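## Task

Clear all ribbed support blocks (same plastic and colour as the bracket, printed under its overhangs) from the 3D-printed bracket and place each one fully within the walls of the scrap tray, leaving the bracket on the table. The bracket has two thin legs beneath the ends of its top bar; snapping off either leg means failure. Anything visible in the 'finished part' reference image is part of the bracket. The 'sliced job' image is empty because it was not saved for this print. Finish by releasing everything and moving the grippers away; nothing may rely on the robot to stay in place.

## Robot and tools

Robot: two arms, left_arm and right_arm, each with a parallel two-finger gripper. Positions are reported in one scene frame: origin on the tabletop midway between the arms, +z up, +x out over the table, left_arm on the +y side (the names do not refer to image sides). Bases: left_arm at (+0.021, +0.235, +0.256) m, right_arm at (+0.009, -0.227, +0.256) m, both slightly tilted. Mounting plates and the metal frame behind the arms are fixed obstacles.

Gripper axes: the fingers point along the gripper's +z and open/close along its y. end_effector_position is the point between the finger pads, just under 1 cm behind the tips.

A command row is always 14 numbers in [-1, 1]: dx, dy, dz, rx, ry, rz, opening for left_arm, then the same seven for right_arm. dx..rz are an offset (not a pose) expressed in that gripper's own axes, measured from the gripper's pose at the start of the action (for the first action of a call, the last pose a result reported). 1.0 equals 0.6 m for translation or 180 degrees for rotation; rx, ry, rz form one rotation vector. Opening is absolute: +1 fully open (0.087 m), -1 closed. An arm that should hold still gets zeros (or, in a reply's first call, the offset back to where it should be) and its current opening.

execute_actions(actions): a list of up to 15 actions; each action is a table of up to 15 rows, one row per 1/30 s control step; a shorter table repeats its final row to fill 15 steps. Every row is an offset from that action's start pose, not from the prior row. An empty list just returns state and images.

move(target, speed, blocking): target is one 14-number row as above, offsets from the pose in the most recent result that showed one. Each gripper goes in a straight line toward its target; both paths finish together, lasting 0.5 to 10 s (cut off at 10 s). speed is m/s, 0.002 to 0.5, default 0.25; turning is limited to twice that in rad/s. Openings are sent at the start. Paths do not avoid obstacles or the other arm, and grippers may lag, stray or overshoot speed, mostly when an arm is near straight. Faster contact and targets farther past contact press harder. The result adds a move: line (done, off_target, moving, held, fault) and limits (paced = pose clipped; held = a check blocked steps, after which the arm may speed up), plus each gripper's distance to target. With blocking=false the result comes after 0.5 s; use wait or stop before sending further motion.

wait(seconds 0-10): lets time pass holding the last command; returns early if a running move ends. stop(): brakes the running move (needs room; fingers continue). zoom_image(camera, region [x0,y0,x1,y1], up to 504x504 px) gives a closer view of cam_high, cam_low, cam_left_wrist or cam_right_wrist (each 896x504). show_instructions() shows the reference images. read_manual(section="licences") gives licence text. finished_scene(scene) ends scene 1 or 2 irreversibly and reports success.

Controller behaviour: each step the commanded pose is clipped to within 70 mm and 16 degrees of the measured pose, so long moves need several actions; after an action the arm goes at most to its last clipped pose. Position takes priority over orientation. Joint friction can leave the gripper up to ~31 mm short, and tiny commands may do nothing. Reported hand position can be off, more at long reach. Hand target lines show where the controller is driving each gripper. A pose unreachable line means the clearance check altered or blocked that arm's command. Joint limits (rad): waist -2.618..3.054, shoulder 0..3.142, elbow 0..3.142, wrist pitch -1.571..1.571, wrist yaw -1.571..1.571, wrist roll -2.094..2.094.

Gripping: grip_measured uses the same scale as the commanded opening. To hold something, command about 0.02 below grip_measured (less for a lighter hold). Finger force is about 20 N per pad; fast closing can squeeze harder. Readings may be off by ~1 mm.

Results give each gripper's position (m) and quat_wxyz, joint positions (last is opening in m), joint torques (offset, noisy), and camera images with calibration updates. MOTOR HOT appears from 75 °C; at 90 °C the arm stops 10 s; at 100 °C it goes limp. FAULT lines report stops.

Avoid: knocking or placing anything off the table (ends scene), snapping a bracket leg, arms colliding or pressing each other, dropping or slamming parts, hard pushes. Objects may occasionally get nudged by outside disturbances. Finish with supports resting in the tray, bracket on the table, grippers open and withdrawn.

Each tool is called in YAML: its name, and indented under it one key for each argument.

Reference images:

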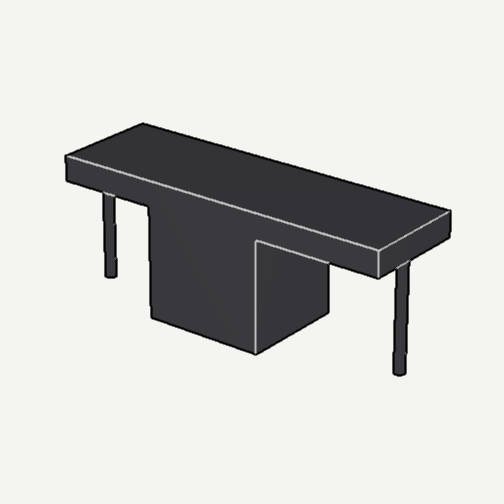

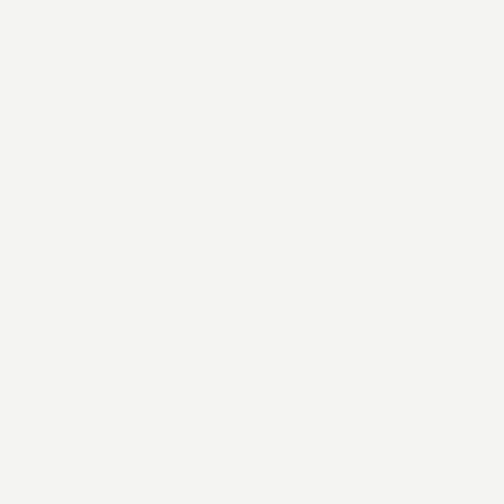

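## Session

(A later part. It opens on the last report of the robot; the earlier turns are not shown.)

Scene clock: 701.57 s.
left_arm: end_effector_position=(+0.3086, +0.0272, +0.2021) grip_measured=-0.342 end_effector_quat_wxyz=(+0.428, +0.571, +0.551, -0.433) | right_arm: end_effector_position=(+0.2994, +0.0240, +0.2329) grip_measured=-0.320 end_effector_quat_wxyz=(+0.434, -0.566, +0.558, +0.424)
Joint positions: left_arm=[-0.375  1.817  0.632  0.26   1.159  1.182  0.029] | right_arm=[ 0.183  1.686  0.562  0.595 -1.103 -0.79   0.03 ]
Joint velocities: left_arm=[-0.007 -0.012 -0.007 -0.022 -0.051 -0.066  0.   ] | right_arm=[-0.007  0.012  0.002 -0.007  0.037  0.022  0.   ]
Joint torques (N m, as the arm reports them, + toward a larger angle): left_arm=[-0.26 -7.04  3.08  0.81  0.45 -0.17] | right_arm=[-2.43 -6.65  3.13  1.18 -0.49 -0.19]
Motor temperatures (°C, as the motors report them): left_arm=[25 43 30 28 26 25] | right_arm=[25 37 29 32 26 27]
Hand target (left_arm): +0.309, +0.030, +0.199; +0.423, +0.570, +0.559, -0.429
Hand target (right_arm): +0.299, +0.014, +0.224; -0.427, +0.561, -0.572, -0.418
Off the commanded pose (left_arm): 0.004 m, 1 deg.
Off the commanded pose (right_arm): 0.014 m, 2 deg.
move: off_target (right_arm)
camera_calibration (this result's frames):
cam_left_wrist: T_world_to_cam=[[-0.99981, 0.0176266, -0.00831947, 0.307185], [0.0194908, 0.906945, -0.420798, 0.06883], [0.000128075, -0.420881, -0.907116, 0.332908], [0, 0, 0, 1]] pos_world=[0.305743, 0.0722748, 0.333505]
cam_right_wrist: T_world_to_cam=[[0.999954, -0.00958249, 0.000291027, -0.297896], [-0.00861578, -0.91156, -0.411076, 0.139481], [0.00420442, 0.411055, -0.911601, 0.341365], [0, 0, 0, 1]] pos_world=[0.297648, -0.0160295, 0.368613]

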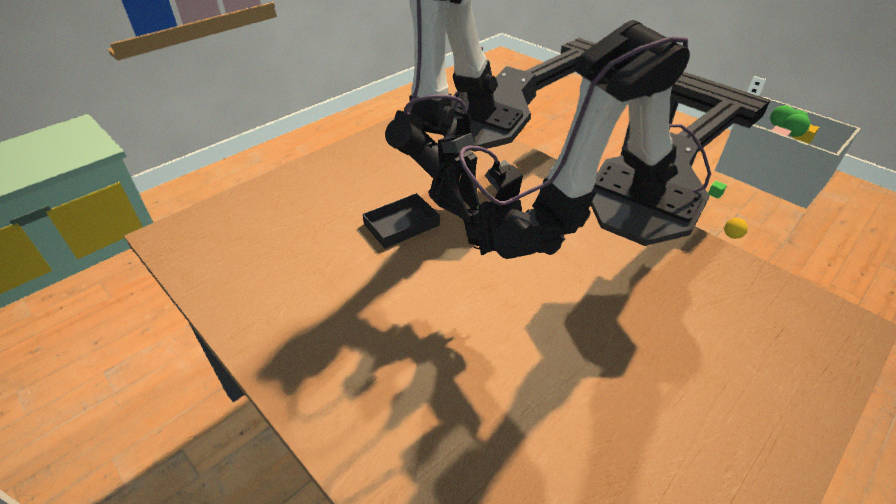

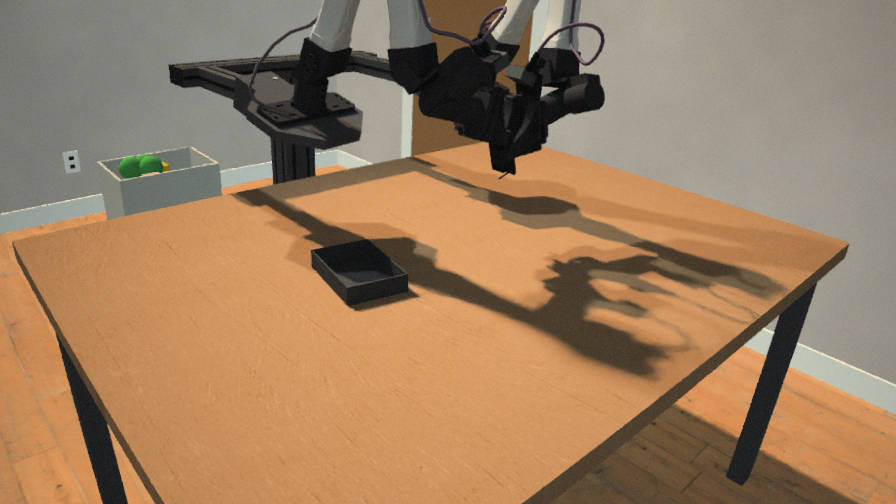

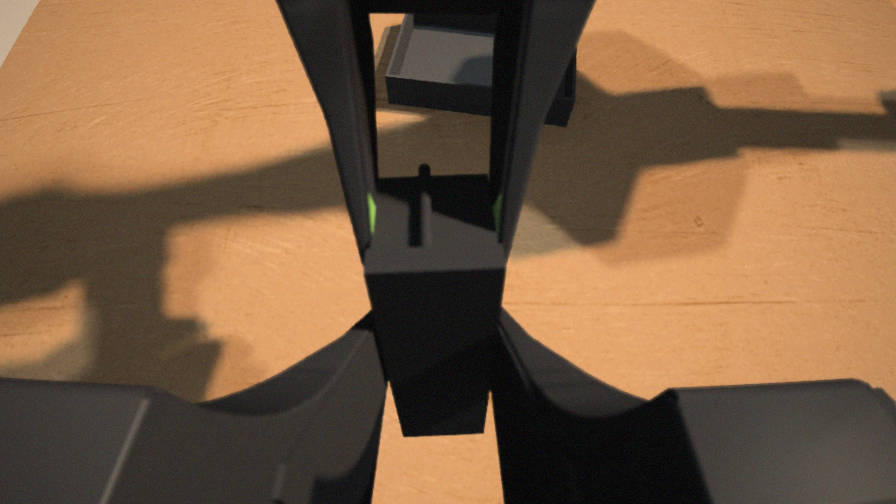

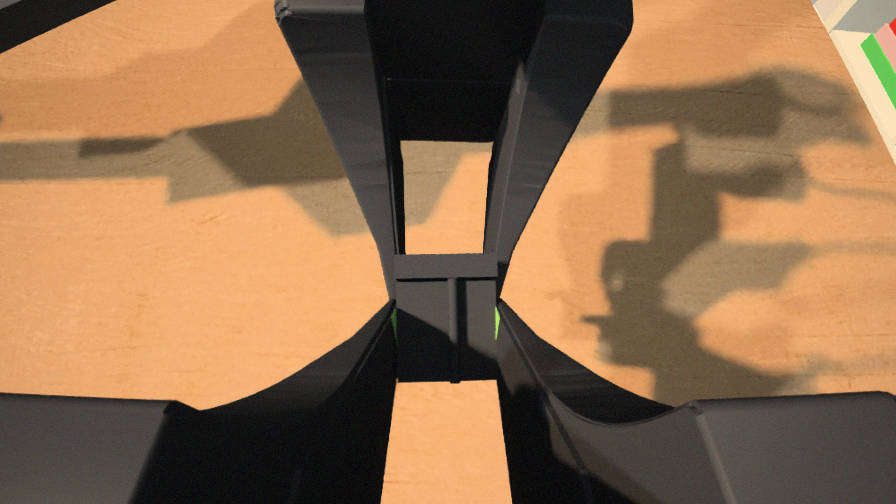

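move:
  target: [0.0055,0.0003,-0.0027,-0.0021,0.0051,-0.0035,-0.39,0.0337,0.0015,-0.0297,0.0045,0.0074,0.0067,-0.37]
  speed: 0.015

Scene clock: 736.27 s.
left_arm: end_effector_position=(+0.3085, +0.0227, +0.2054) grip_measured=-0.341 end_effector_quat_wxyz=(+0.434, +0.574, +0.541, -0.435) | right_arm: end_effector_position=(+0.2987, +0.0186, +0.2358) grip_measured=-0.322 end_effector_quat_wxyz=(+0.442, -0.570, +0.542, +0.431)
Joint positions: left_arm=[-0.387  1.817  0.632  0.277  1.169  1.182  0.029] | right_arm=[ 0.155  1.686  0.562  0.579 -1.159 -0.835  0.03 ]
Joint velocities: left_arm=[-0.007  0.002 -0.017 -0.051 -0.095  0.007  0.   ] | right_arm=[-0.002 -0.002 -0.002 -0.007 -0.007  0.022 -0.   ]
Joint torques (N m, as the arm reports them, + toward a larger angle): left_arm=[ 0.93 -7.24  2.97  0.71  0.33 -0.21] | right_arm=[-3.7  -6.05  2.54  0.95 -0.31 -0.24]
Motor temperatures (°C, as the motors report them): left_arm=[25 43 30 28 26 25] | right_arm=[26 36 29 31 26 27]
Hand target (left_arm): +0.309, +0.030, +0.199; +0.423, +0.570, +0.559, -0.429
Hand target (right_arm): +0.298, +0.002, +0.219; -0.428, +0.561, -0.572, -0.418
Off the commanded pose (left_arm): 0.009 m, 3 deg.
Off the commanded pose (right_arm): 0.025 m, 4 deg.
move: off_target (left_arm, right_arm)
camera_calibration (this result's frames):
cam_left_wrist: T_world_to_cam=[[-0.999247, 0.0300195, -0.0245704, 0.310081], [0.0377152, 0.900027, -0.4342, 0.0715767], [0.00907953, -0.4348, -0.900481, 0.330154], [0, 0, 0, 1]] pos_world=[0.304151, 0.0698215, 0.335995]
cam_right_wrist: T_world_to_cam=[[0.999727, 0.0135781, 0.0189986, -0.302063], [0.0204934, -0.900179, -0.435038, 0.132583], [0.0111952, 0.435309, -0.900212, 0.34099], [0, 0, 0, 1]] pos_world=[0.295446, -0.0249863, 0.370381]

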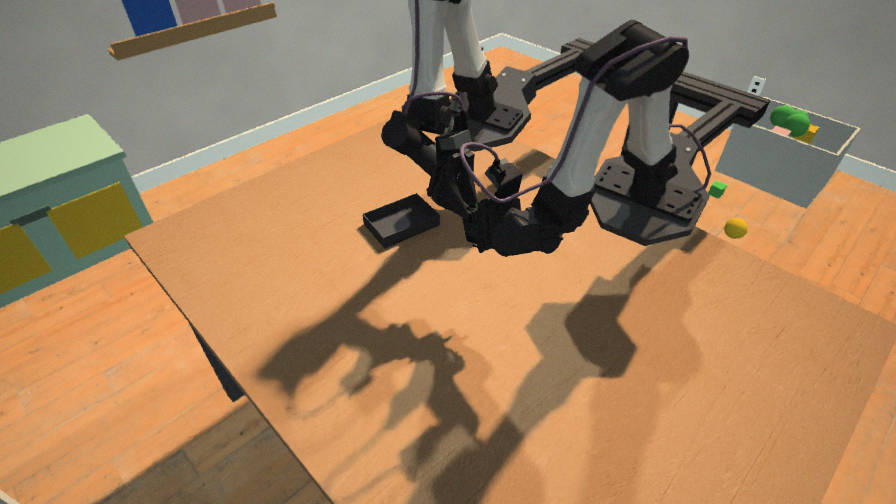

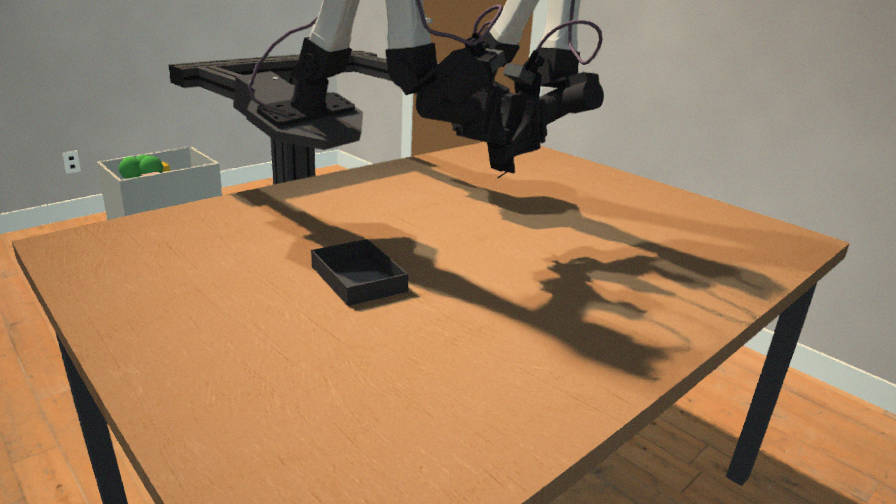

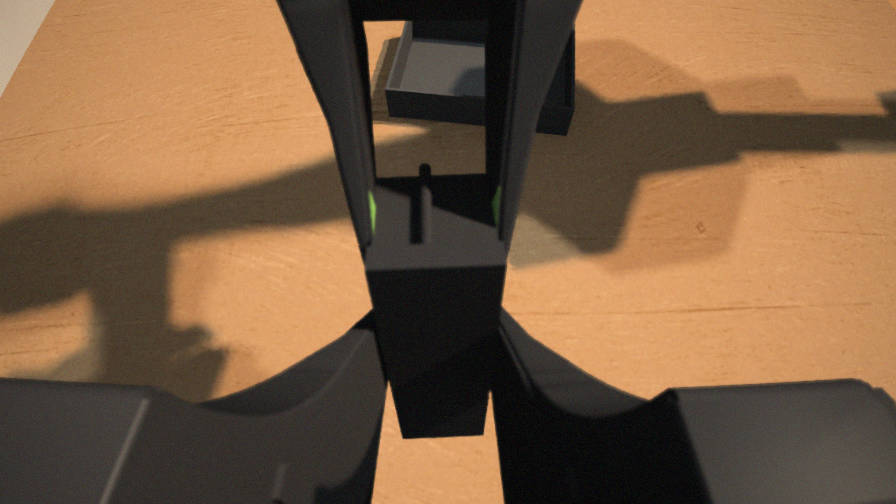

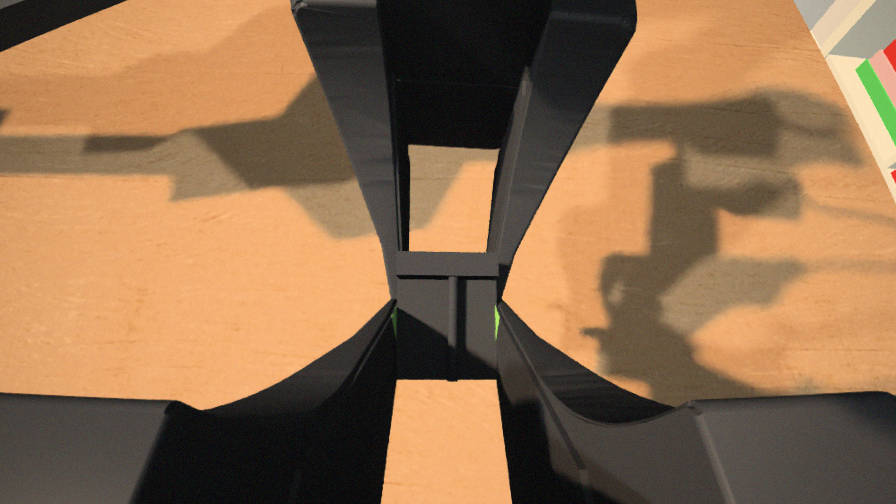

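move:
  target: [0.0122,-0.0004,-0.022,-0.0041,0.0098,-0.0093,-0.39,0.0497,0.0028,-0.0385,0.0095,0.0161,0.0141,-0.37]
  speed: 0.02

Scene clock: 757.73 s.
left_arm: end_effector_position=(+0.3029, +0.0332, +0.1994) grip_measured=-0.342 end_effector_quat_wxyz=(+0.420, +0.569, +0.555, -0.438) | right_arm: end_effector_position=(+0.3040, -0.0060, +0.2204) grip_measured=-0.323 end_effector_quat_wxyz=(+0.437, -0.567, +0.562, +0.414)
Joint positions: left_arm=[-0.357  1.817  0.632  0.199  1.17   1.228  0.029] | right_arm=[ 0.077  1.704  0.562  0.498 -1.174 -0.928  0.03 ]
Joint velocities: left_arm=[-0.007  0.002 -0.017 -0.037 -0.051  0.022 -0.001] | right_arm=[ 0.002 -0.007 -0.012  0.007 -0.007 -0.037 -0.   ]
Joint torques (N m, as the arm reports them, + toward a larger angle): left_arm=[ 0.58 -8.04  4.03  0.65  0.53 -0.1 ] | right_arm=[-1.07 -6.17  3.04  1.07 -0.6  -0.03]
Motor temperatures (°C, as the motors report them): left_arm=[25 43 30 28 26 25] | right_arm=[26 36 28 31 26 27]
Hand target (left_arm): +0.309, +0.038, +0.201; +0.423, +0.570, +0.559, -0.429
Hand target (right_arm): +0.299, -0.011, +0.213; -0.427, +0.562, -0.572, -0.418
Off the commanded pose (left_arm): 0.008 m, 1 deg.
Off the commanded pose (right_arm): 0.011 m, 2 deg.
move: off_target (right_arm)
camera_calibration (this result's frames):
cam_left_wrist: T_world_to_cam=[[-0.999697, 0.0225663, 0.00986077, 0.29754], [0.0163963, 0.908666, -0.417202, 0.0625215], [-0.0183749, -0.416914, -0.90876, 0.338705], [0, 0, 0, 1]] pos_world=[0.302648, 0.0776853, 0.330952]
cam_right_wrist: T_world_to_cam=[[0.99967, -0.0223942, 0.0125699, -0.305484], [-0.0154637, -0.915696, -0.401574, 0.107037], [0.0205032, 0.401247, -0.91574, 0.338181], [0, 0, 0, 1]] pos_world=[0.300104, -0.0445218, 0.356509]

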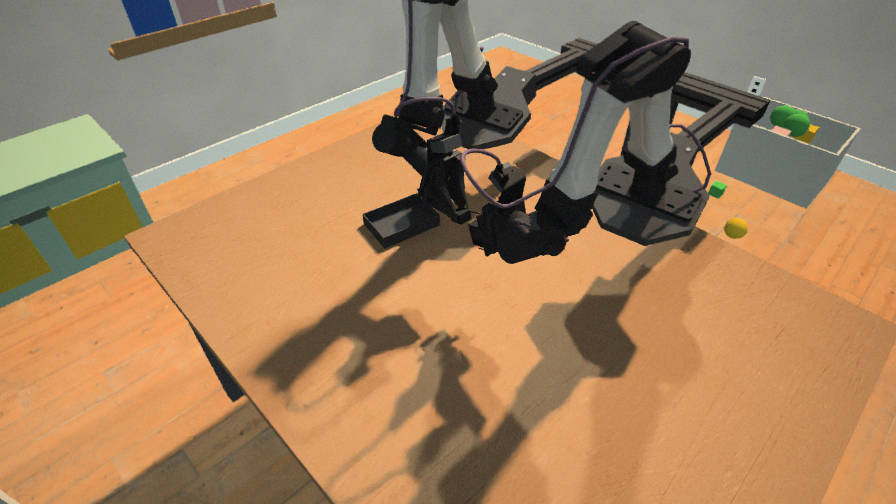

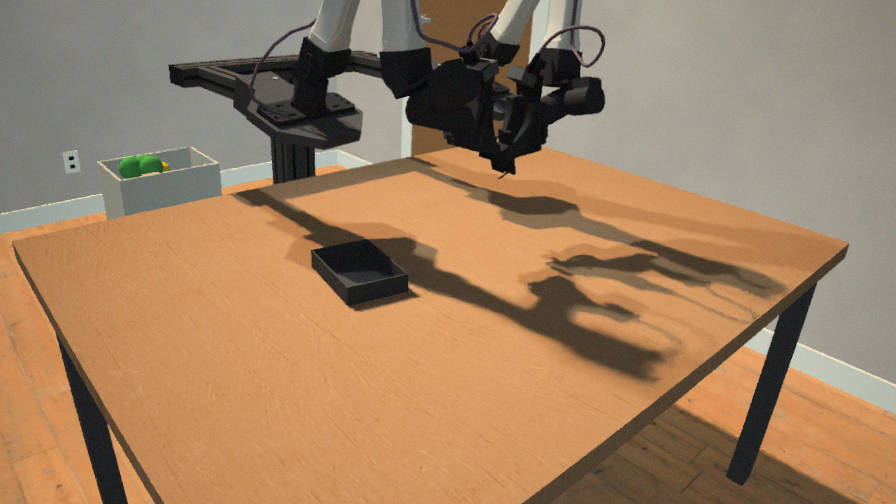

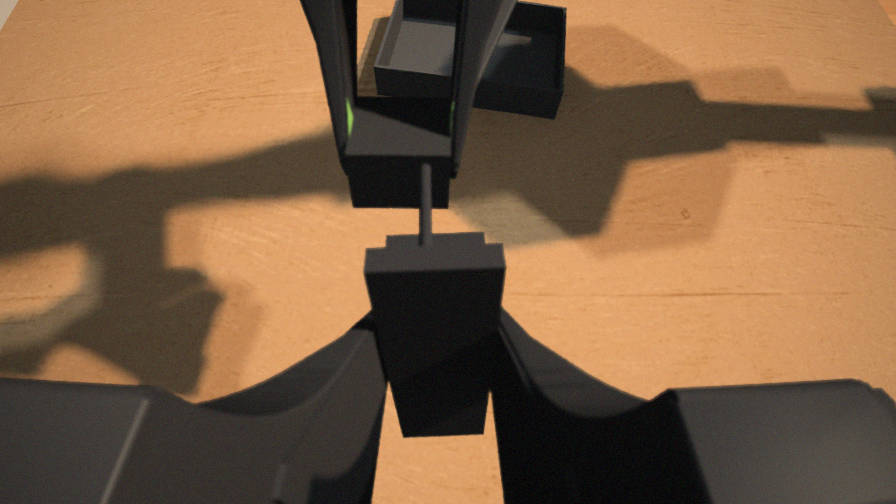

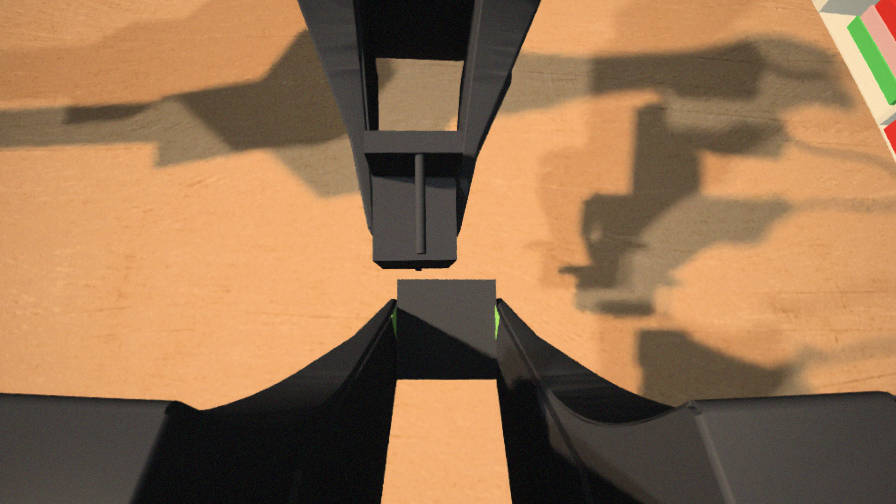

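move:
  target: [-0.028,-0.0734,-0.0067,0,0,-0.5,-0.39,0.3425,0.0492,-0.3517,0.2141,0.1306,0.1242,-0.37]
  speed: 0.25

Scene clock: 796.67 s.
left_arm: end_effector_position=(+0.2608, +0.0318, +0.2205) grip_measured=-0.342 end_effector_quat_wxyz=(-0.004, +0.025, +0.796, -0.604) | right_arm: end_effector_position=(+0.2693, -0.2531, +0.0826) grip_measured=-0.323 end_effector_quat_wxyz=(+0.390, -0.339, +0.837, +0.180)
Joint positions: left_arm=[-0.323  1.891  0.658  0.164  1.182 -0.221  0.029] | right_arm=[-0.671  2.16   0.381  0.81  -1.004 -1.05   0.03 ]
Joint velocities: left_arm=[-0.002 -0.012 -0.002 -0.037  0.037 -0.022 -0.   ] | right_arm=[ 0.002  0.007 -0.017 -0.051 -0.022 -0.007  0.001]
Joint torques (N m, as the arm reports them, + toward a larger angle): left_arm=[ 0.68 -5.56  2.26  0.87  0.74 -0.18] | right_arm=[-2.53 -5.55  2.39  0.97 -0.46  0.02]
Motor temperatures (°C, as the motors report them): left_arm=[25 44 30 27 26 25] | right_arm=[26 35 28 31 26 27]
Hand target (left_arm): +0.259, +0.034, +0.216; -0.013, +0.011, +0.795, -0.606
Hand target (right_arm): +0.279, -0.264, +0.079; +0.395, -0.343, +0.836, +0.164
Off the commanded pose (left_arm): 0.005 m, 2 deg.
Off the commanded pose (right_arm): 0.014 m, 2 deg.
move: off_target (right_arm)
camera_calibration (this result's frames):
cam_left_wrist: T_world_to_cam=[[-0.0295759, -0.275787, 0.960764, -0.197927], [-0.613631, 0.763753, 0.200345, 0.106051], [-0.789038, -0.583629, -0.19182, 0.404812], [0, 0, 0, 1]] pos_world=[0.378635, 0.100678, 0.246565]
cam_right_wrist: T_world_to_cam=[[0.697418, -0.714965, -0.0493199, -0.363412], [-0.716068, -0.697993, -0.00725991, 0.0361288], [-0.0292344, 0.0403796, -0.998757, 0.240776], [0, 0, 0, 1]] pos_world=[0.28636, -0.244332, 0.222816]

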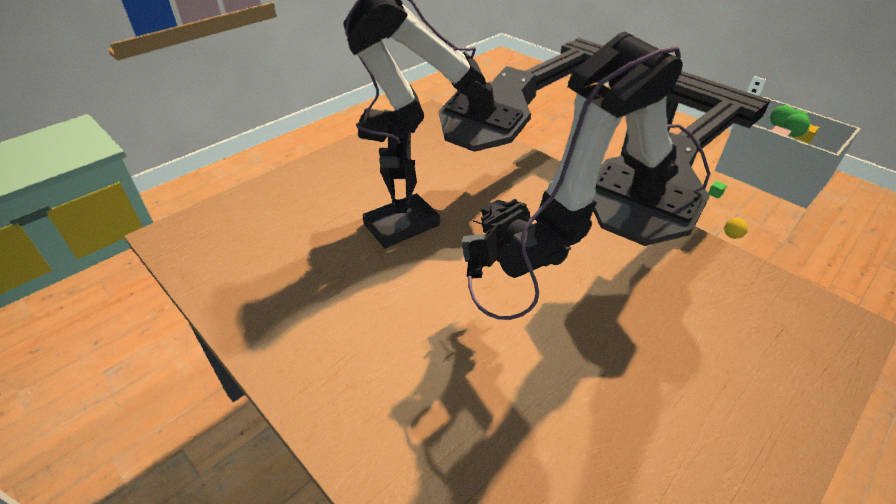

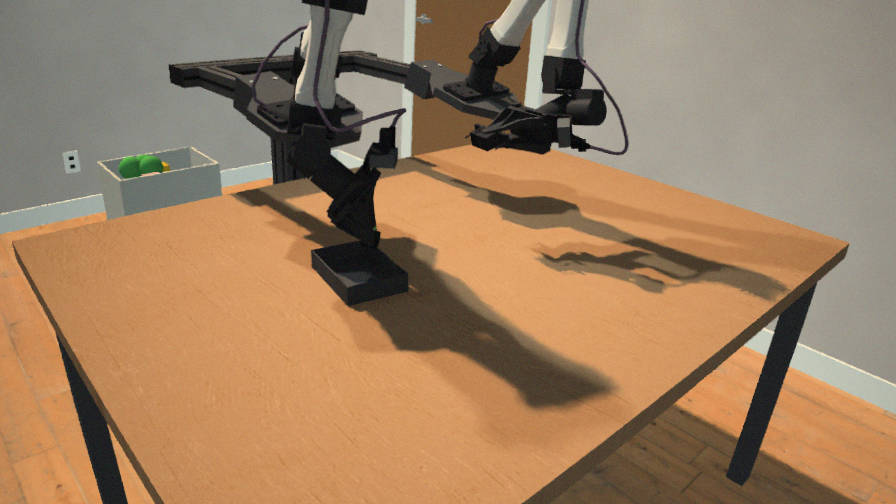

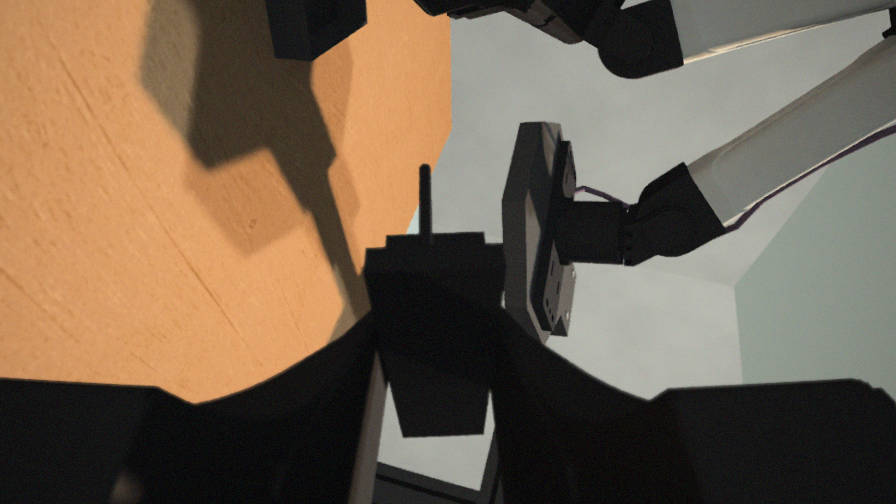

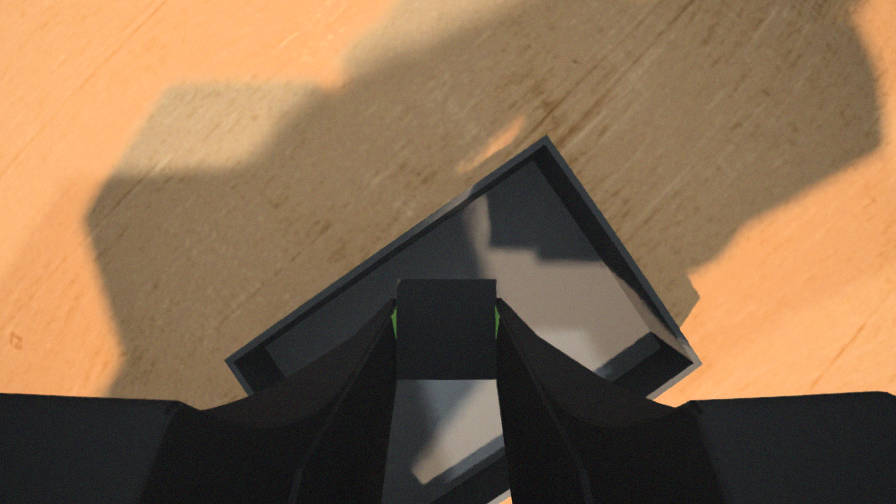

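move:
  target: [-0.0655,-0.0193,-0.014,0.0122,-0.0068,-0.5105,-0.39,0.0692,-0.052,0.0668,0,0,-0.0152,-0.37]
  speed: 0.25

Scene clock: 821.60 s.
left_arm: end_effector_position=(+0.3047, +0.0319, +0.2373) grip_measured=-0.342 end_effector_quat_wxyz=(-0.425, -0.552, +0.571, -0.434) | right_arm: end_effector_position=(+0.2882, -0.2686, +0.0298) grip_measured=-0.323 end_effector_quat_wxyz=(+0.393, -0.349, +0.832, +0.177)
Joint positions: left_arm=[-0.268  2.     0.671  0.219  1.208 -1.742  0.029] | right_arm=[-0.657  2.431  0.575  0.905 -0.999 -1.05   0.03 ]
Joint velocities: left_arm=[ 0.012 -0.017 -0.007 -0.051  0.022 -0.051  0.   ] | right_arm=[-0.007  0.007 -0.017  0.037 -0.007 -0.051 -0.001]
Joint torques (N m, as the arm reports them, + toward a larger angle): left_arm=[ 0.7  -6.72 -0.13  0.76  0.69 -0.2 ] | right_arm=[-0.75 -6.54  1.06  0.99 -0.47 -0.05]
Motor temperatures (°C, as the motors report them): left_arm=[25 42 30 28 26 25] | right_arm=[26 35 28 31 26 27]
Hand target (left_arm): +0.300, +0.035, +0.234; +0.430, +0.561, -0.562, +0.430
Hand target (right_arm): +0.295, -0.270, +0.025; +0.394, -0.359, +0.828, +0.171
Off the commanded pose (left_arm): 0.006 m, 2 deg.
Off the commanded pose (right_arm): 0.008 m, 1 deg.
move: done
camera_calibration (this result's frames):
cam_left_wrist: T_world_to_cam=[[0.999627, -0.0197016, 0.0189354, -0.31097], [-0.004293, 0.571114, 0.820859, -0.19721], [-0.0269865, -0.820634, 0.570817, 0.0370254], [0, 0, 0, 1]] pos_world=[0.311007, 0.136887, 0.146635]
cam_right_wrist: T_world_to_cam=[[0.709017, -0.704383, -0.0337549, -0.391243], [-0.705008, -0.709111, -0.011181, 0.0323338], [-0.0160603, 0.031725, -0.999368, 0.183103], [0, 0, 0, 1]] pos_world=[0.303134, -0.258466, 0.170143]

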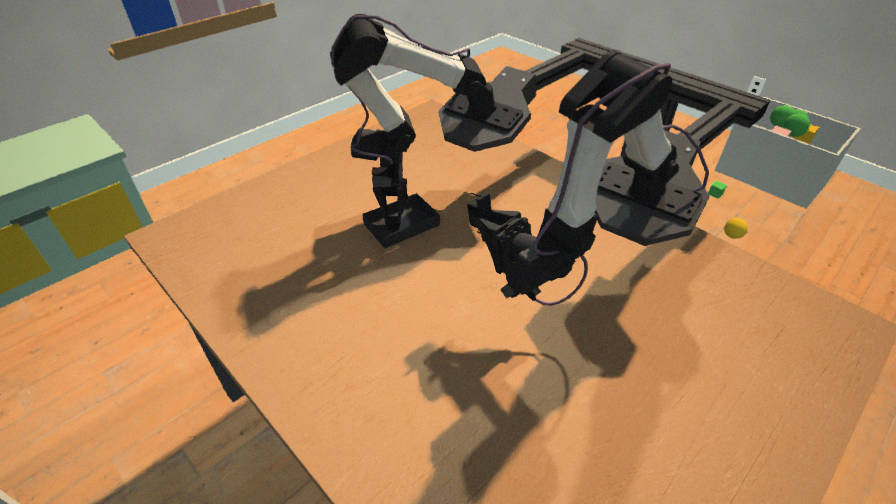

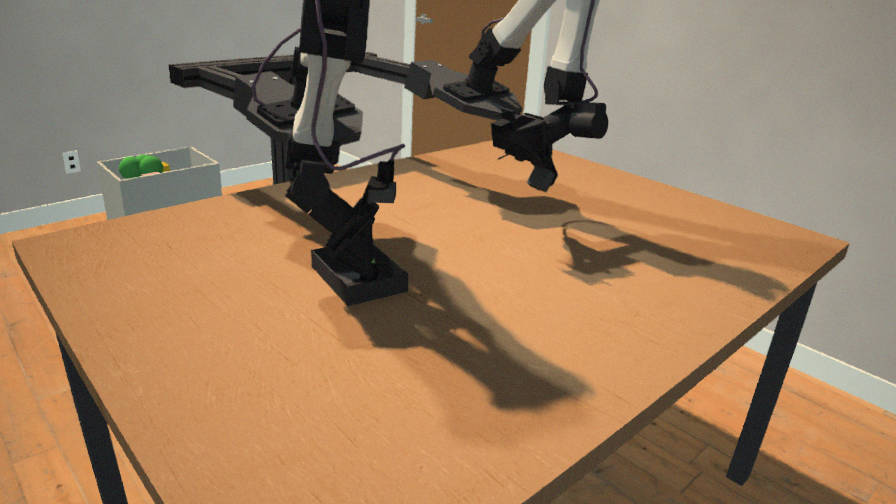

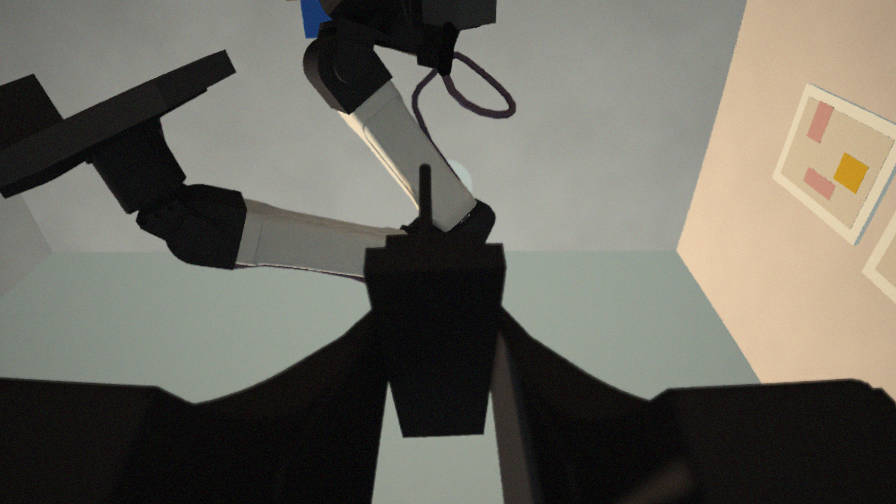

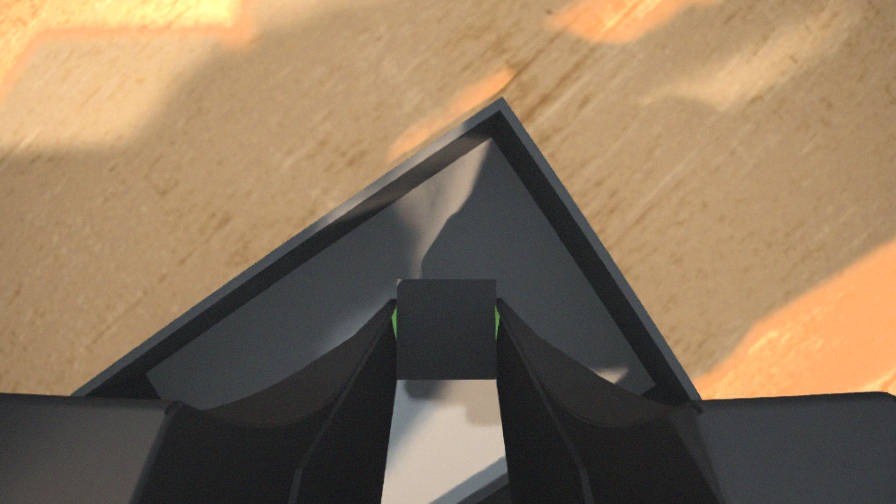

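zoom_image:
  camera: "cam_low"
  region: [290, 200, 430, 310]

zoom_image:
  camera: "cam_high"
  region: [340, 160, 460, 260]

Region (290, 200, 430, 310) of cam_low's 896x504 image, scaled by 3.600, with more detail than that image has; it fills the top 396 rows of this view, and the rest is white.

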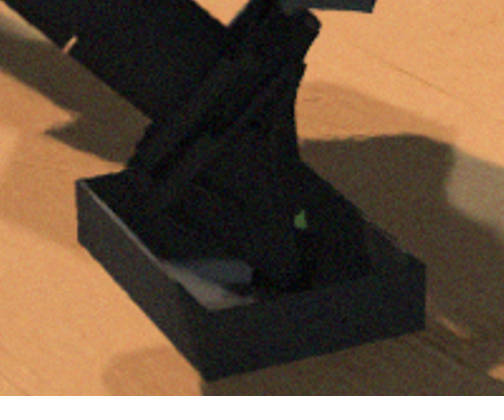

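Region (340, 160, 460, 260) of cam_high's 896x504 image, scaled by 4.200, with more detail than that image has.

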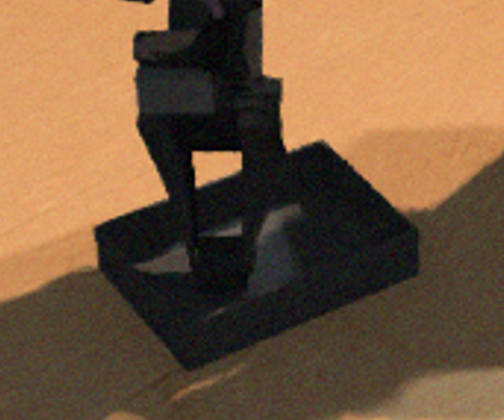

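move:
  target: [0,0,0,0,0,0,-0.39,0.0194,-0.0005,0.0157,0,0,0,-0.37]
  speed: 0.02

Scene clock: 840.83 s.
left_arm: end_effector_position=(+0.3057, +0.0318, +0.2375) grip_measured=-0.342 end_effector_quat_wxyz=(-0.424, -0.553, +0.571, -0.435) | right_arm: end_effector_position=(+0.2780, -0.2650, +0.0200) grip_measured=-0.323 end_effector_quat_wxyz=(+0.388, -0.343, +0.835, +0.184)
Joint positions: left_arm=[-0.268  2.     0.671  0.228  1.208 -1.749  0.029] | right_arm=[-0.657  2.486  0.575  0.942 -0.999 -1.047  0.03 ]
Joint velocities: left_arm=[-0.002  0.007 -0.007  0.022 -0.007 -0.022 -0.001] | right_arm=[ 0.002  0.002  0.007 -0.037  0.007  0.007 -0.001]
Joint torques (N m, as the arm reports them, + toward a larger angle): left_arm=[-0.49 -7.46  1.91  0.54  0.62 -0.11] | right_arm=[-1.11 -6.37  1.62  0.97 -0.54  0.1 ]
Motor temperatures (°C, as the motors report them): left_arm=[25 42 29 28 26 25] | right_arm=[26 35 28 31 26 27]
Hand target (left_arm): +0.305, +0.032, +0.237; +0.425, +0.553, -0.571, +0.434
Hand target (right_arm): +0.288, -0.269, +0.015; +0.393, -0.349, +0.832, +0.177
Off the commanded pose (left_arm): 0.001 m, 0 deg.
Off the commanded pose (right_arm): 0.012 m, 1 deg.
move: off_target (right_arm)
camera_calibration (this result's frames):
cam_left_wrist: T_world_to_cam=[[0.999625, -0.0170609, 0.0214126, -0.312705], [-0.00781839, 0.571644, 0.820464, -0.196212], [-0.0262382, -0.820324, 0.571297, 0.0365372], [0, 0, 0, 1]] pos_world=[0.312012, 0.136801, 0.146807]
cam_right_wrist: T_world_to_cam=[[0.704855, -0.707339, -0.0533949, -0.381065], [-0.708556, -0.705631, -0.00578341, 0.0294723], [-0.0335863, 0.0419097, -0.998557, 0.180613], [0, 0, 0, 1]] pos_world=[0.295545, -0.256315, 0.160176]

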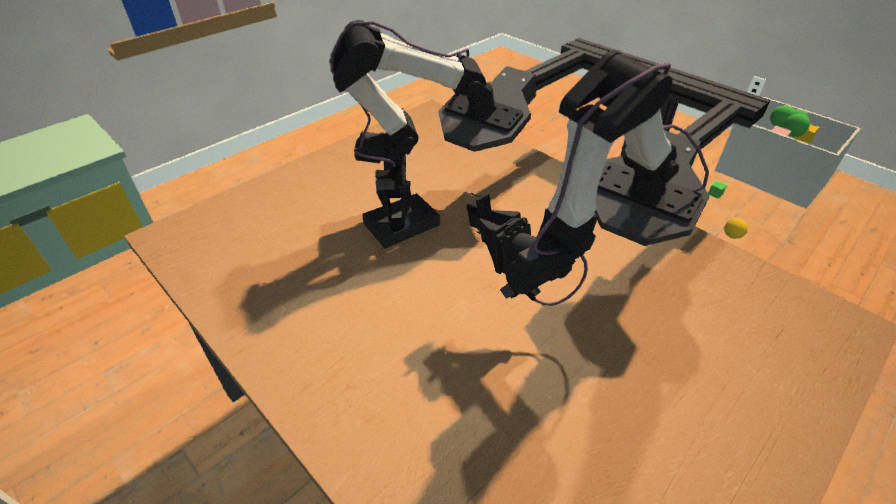

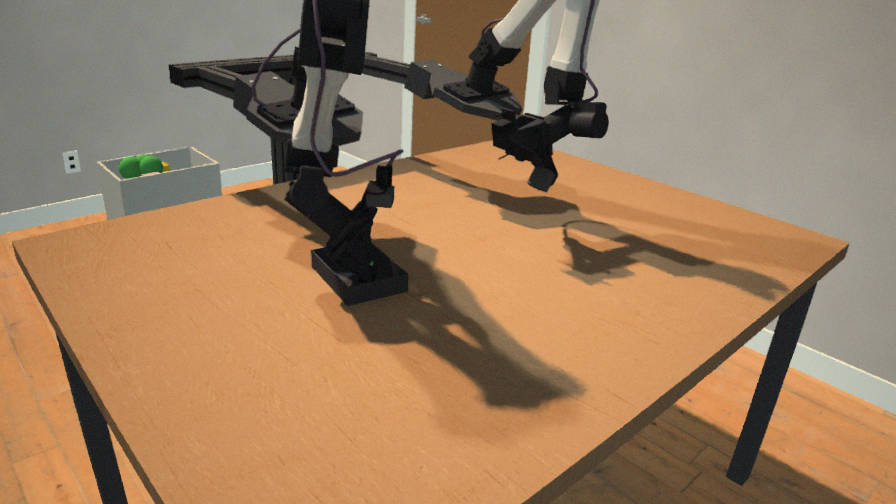

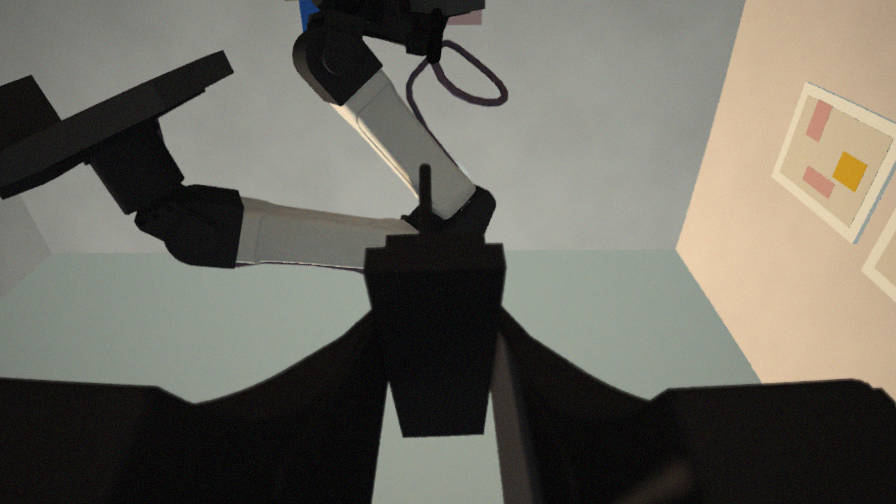

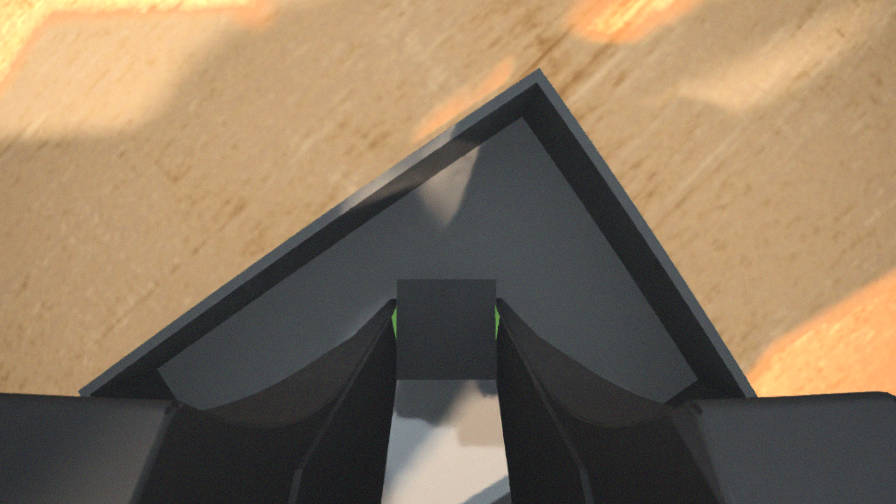

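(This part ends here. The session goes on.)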